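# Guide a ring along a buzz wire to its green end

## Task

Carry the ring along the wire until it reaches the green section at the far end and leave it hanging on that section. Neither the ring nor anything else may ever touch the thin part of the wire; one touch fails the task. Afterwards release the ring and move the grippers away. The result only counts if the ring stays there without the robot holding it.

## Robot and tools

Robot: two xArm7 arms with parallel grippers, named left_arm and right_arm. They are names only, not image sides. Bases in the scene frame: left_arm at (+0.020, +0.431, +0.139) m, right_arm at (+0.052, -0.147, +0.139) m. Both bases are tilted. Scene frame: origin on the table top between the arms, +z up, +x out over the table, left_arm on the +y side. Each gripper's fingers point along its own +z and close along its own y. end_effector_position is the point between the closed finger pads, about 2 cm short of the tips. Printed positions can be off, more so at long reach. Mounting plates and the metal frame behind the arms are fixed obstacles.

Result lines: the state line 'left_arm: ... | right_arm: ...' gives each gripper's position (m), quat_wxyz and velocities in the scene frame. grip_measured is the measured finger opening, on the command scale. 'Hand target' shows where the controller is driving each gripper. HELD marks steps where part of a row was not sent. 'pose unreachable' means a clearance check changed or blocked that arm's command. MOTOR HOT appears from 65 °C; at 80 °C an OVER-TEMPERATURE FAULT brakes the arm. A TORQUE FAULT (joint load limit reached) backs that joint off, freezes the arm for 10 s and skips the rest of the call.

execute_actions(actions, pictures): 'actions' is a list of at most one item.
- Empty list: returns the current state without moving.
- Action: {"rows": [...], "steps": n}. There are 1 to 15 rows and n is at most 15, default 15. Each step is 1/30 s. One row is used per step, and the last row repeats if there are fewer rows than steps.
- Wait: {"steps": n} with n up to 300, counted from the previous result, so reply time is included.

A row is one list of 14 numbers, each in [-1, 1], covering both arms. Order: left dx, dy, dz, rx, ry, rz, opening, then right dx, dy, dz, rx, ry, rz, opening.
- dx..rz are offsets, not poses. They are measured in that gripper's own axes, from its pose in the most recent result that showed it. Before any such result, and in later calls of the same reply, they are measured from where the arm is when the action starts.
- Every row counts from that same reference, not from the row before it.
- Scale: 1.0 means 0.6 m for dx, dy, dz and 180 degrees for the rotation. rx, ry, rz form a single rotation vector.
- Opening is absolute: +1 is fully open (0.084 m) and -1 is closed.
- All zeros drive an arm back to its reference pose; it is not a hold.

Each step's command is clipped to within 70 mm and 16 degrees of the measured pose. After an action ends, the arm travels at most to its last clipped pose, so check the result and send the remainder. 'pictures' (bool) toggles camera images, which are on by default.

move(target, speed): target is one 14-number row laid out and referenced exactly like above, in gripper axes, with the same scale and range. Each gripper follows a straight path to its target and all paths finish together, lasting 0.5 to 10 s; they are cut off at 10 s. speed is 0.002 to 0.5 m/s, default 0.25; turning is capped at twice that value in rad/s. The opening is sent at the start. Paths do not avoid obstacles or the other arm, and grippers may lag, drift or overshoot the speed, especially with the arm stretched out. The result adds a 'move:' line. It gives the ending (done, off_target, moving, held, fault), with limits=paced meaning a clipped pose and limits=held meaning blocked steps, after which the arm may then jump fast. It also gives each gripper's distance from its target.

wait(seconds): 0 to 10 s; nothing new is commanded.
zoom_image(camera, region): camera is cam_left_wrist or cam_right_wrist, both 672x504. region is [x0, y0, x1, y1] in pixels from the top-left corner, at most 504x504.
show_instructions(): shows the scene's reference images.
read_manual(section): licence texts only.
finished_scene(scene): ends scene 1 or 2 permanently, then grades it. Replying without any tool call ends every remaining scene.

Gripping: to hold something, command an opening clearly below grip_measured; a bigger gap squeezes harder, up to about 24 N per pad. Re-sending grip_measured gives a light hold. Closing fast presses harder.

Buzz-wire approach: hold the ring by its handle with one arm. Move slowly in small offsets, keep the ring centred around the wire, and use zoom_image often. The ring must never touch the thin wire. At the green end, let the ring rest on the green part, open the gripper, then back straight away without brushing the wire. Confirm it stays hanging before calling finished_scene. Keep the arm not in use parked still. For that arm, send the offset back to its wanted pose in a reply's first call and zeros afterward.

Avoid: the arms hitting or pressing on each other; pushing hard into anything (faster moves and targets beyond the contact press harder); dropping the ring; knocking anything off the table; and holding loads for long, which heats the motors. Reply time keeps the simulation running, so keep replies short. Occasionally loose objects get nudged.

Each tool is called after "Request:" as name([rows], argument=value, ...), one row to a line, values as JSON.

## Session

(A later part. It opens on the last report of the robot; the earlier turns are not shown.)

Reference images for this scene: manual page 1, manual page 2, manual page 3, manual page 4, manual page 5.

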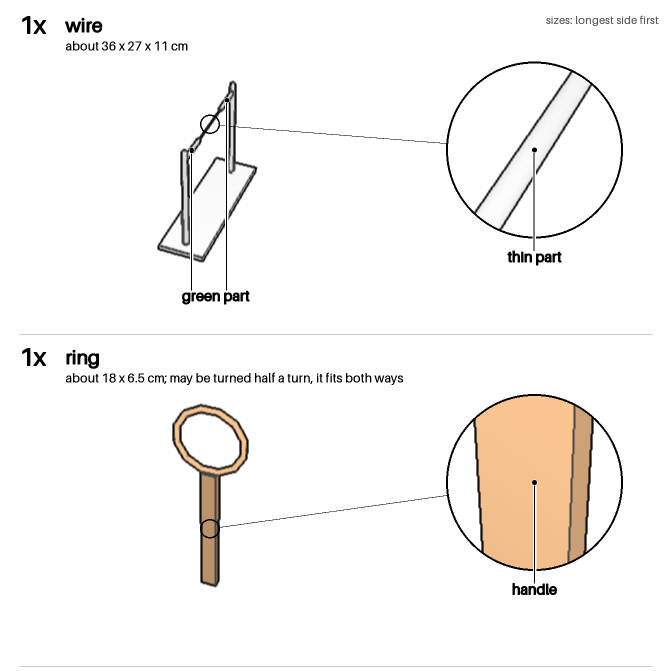

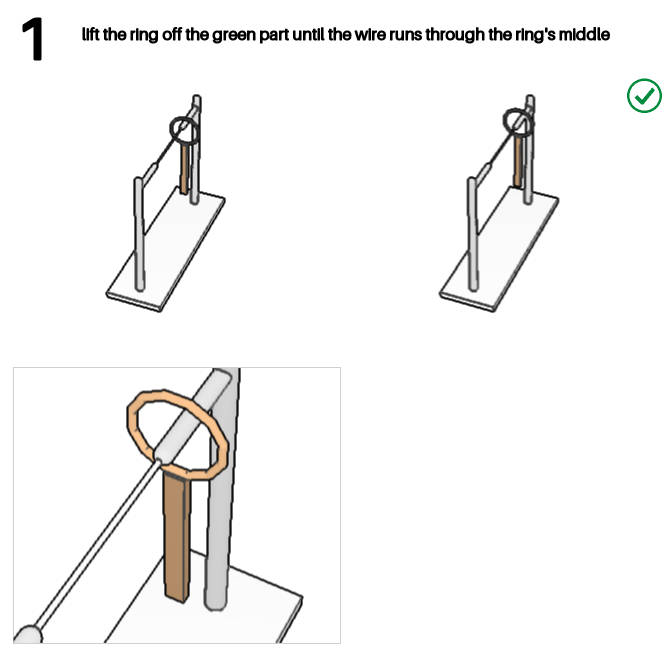

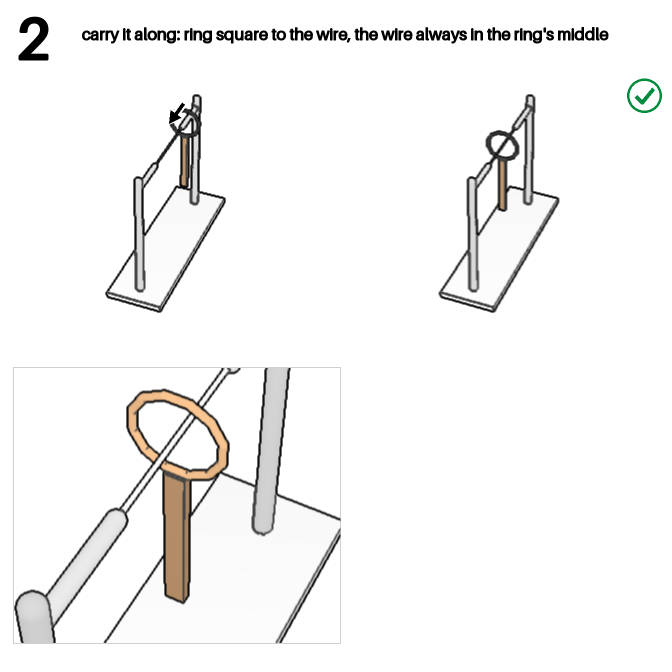

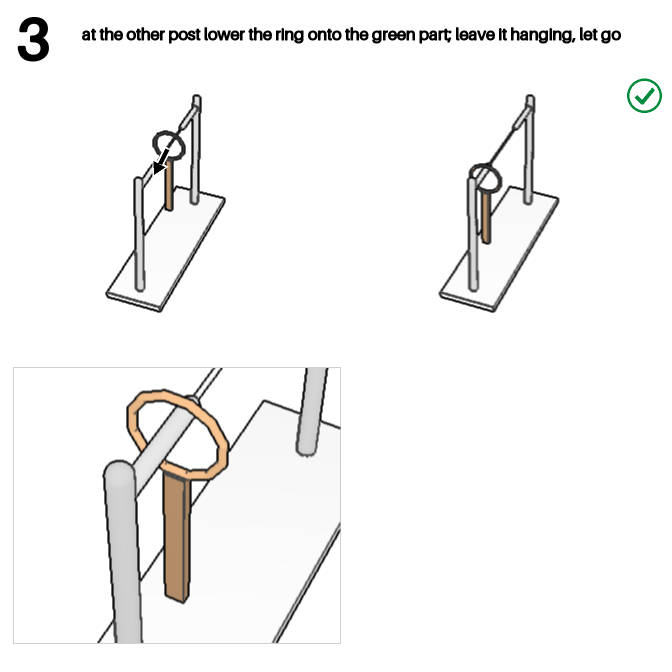

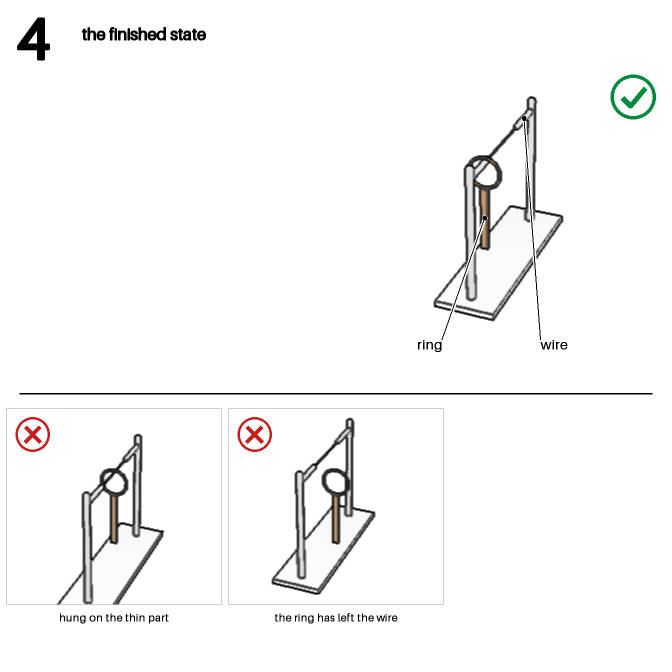

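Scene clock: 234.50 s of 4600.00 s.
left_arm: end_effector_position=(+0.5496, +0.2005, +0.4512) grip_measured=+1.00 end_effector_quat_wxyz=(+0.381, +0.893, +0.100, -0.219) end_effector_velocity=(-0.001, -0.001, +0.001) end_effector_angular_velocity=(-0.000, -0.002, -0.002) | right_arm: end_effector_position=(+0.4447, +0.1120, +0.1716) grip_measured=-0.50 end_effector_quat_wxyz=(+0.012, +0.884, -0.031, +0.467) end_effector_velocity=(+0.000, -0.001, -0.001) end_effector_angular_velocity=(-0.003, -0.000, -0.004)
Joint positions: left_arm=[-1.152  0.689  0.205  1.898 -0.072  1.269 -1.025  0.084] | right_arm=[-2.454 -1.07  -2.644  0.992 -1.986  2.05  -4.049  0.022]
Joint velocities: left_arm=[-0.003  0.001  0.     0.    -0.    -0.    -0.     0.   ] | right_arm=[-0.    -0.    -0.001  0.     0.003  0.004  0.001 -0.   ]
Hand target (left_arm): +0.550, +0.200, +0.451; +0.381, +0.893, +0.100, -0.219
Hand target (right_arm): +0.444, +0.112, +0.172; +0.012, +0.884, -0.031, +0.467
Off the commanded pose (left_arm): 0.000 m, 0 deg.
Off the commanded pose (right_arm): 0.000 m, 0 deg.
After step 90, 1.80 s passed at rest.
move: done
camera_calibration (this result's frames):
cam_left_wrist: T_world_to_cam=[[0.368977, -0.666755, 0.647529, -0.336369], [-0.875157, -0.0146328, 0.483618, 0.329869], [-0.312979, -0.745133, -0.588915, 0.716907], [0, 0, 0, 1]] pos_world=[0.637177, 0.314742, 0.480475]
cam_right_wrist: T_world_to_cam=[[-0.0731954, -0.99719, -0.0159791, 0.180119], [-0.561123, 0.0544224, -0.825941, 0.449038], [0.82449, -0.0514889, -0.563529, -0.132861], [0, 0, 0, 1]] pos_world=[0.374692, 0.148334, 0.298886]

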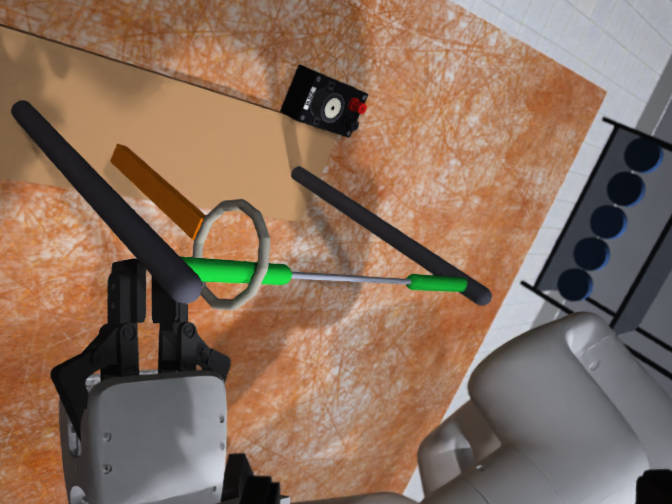

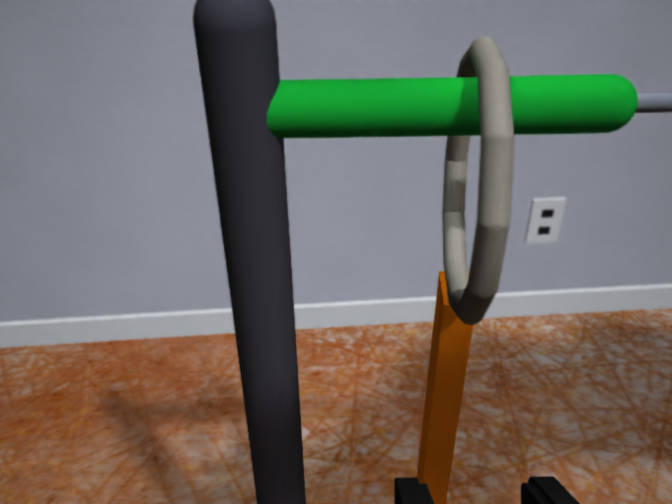

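Request:
move(target=[0,0,0,0,0,0,1, 0,0.15,-0.17,0,0,0,-0.48], speed=0.1)

Scene clock: 245.67 s of 4600.00 s.
left_arm: end_effector_position=(+0.5496, +0.2005, +0.4512) grip_measured=+1.00 end_effector_quat_wxyz=(+0.381, +0.893, +0.100, -0.219) end_effector_velocity=(-0.000, -0.000, -0.000) end_effector_angular_velocity=(+0.000, +0.000, -0.001) | right_arm: end_effector_position=(+0.3547, +0.0276, +0.2284) grip_measured=-0.50 end_effector_quat_wxyz=(+0.012, +0.884, -0.032, +0.466) end_effector_velocity=(-0.001, -0.001, +0.000) end_effector_angular_velocity=(-0.001, +0.002, -0.001)
Joint positions: left_arm=[-1.152  0.689  0.205  1.898 -0.072  1.269 -1.025  0.084] | right_arm=[-2.397 -0.965 -2.418  0.737 -1.639  2.223 -3.86   0.022]
Joint velocities: left_arm=[-0.     0.001  0.    -0.    -0.001 -0.     0.    -0.   ] | right_arm=[-0.     0.001  0.003 -0.001  0.005  0.001  0.002  0.   ]
Hand target (left_arm): +0.550, +0.200, +0.451; +0.381, +0.893, +0.100, -0.219
Hand target (right_arm): +0.354, +0.028, +0.229; +0.012, +0.884, -0.032, +0.467
Off the commanded pose (left_arm): 0.000 m, 0 deg.
Off the commanded pose (right_arm): 0.000 m, 0 deg.
After step 150, 4.40 s passed at rest.
move: done
camera_calibration (this result's frames):
cam_left_wrist: T_world_to_cam=[[0.368977, -0.666755, 0.647529, -0.336369], [-0.875157, -0.0146329, 0.483618, 0.329869], [-0.31298, -0.745133, -0.588915, 0.716907], [0, 0, 0, 1]] pos_world=[0.637177, 0.314742, 0.480475]
cam_right_wrist: T_world_to_cam=[[-0.073842, -0.997145, -0.0158042, 0.090423], [-0.561649, 0.0546769, -0.825567, 0.450151], [0.824074, -0.052085, -0.564083, -0.0307233], [0, 0, 0, 1]] pos_world=[0.284822, 0.0639518, 0.355728]

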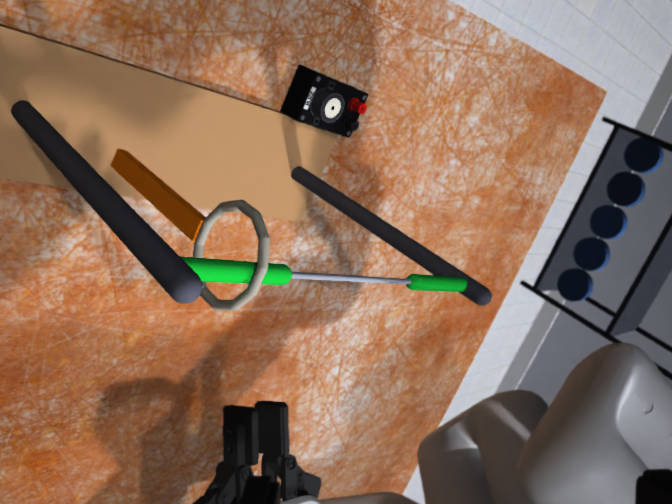

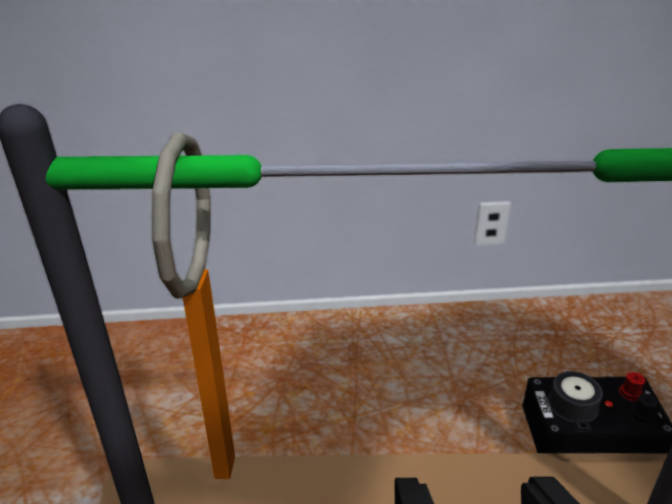

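The ring hangs on the far green part and both arms are clear.

Request:
finished_scene(scene=2)

The scene is finished: the task was done.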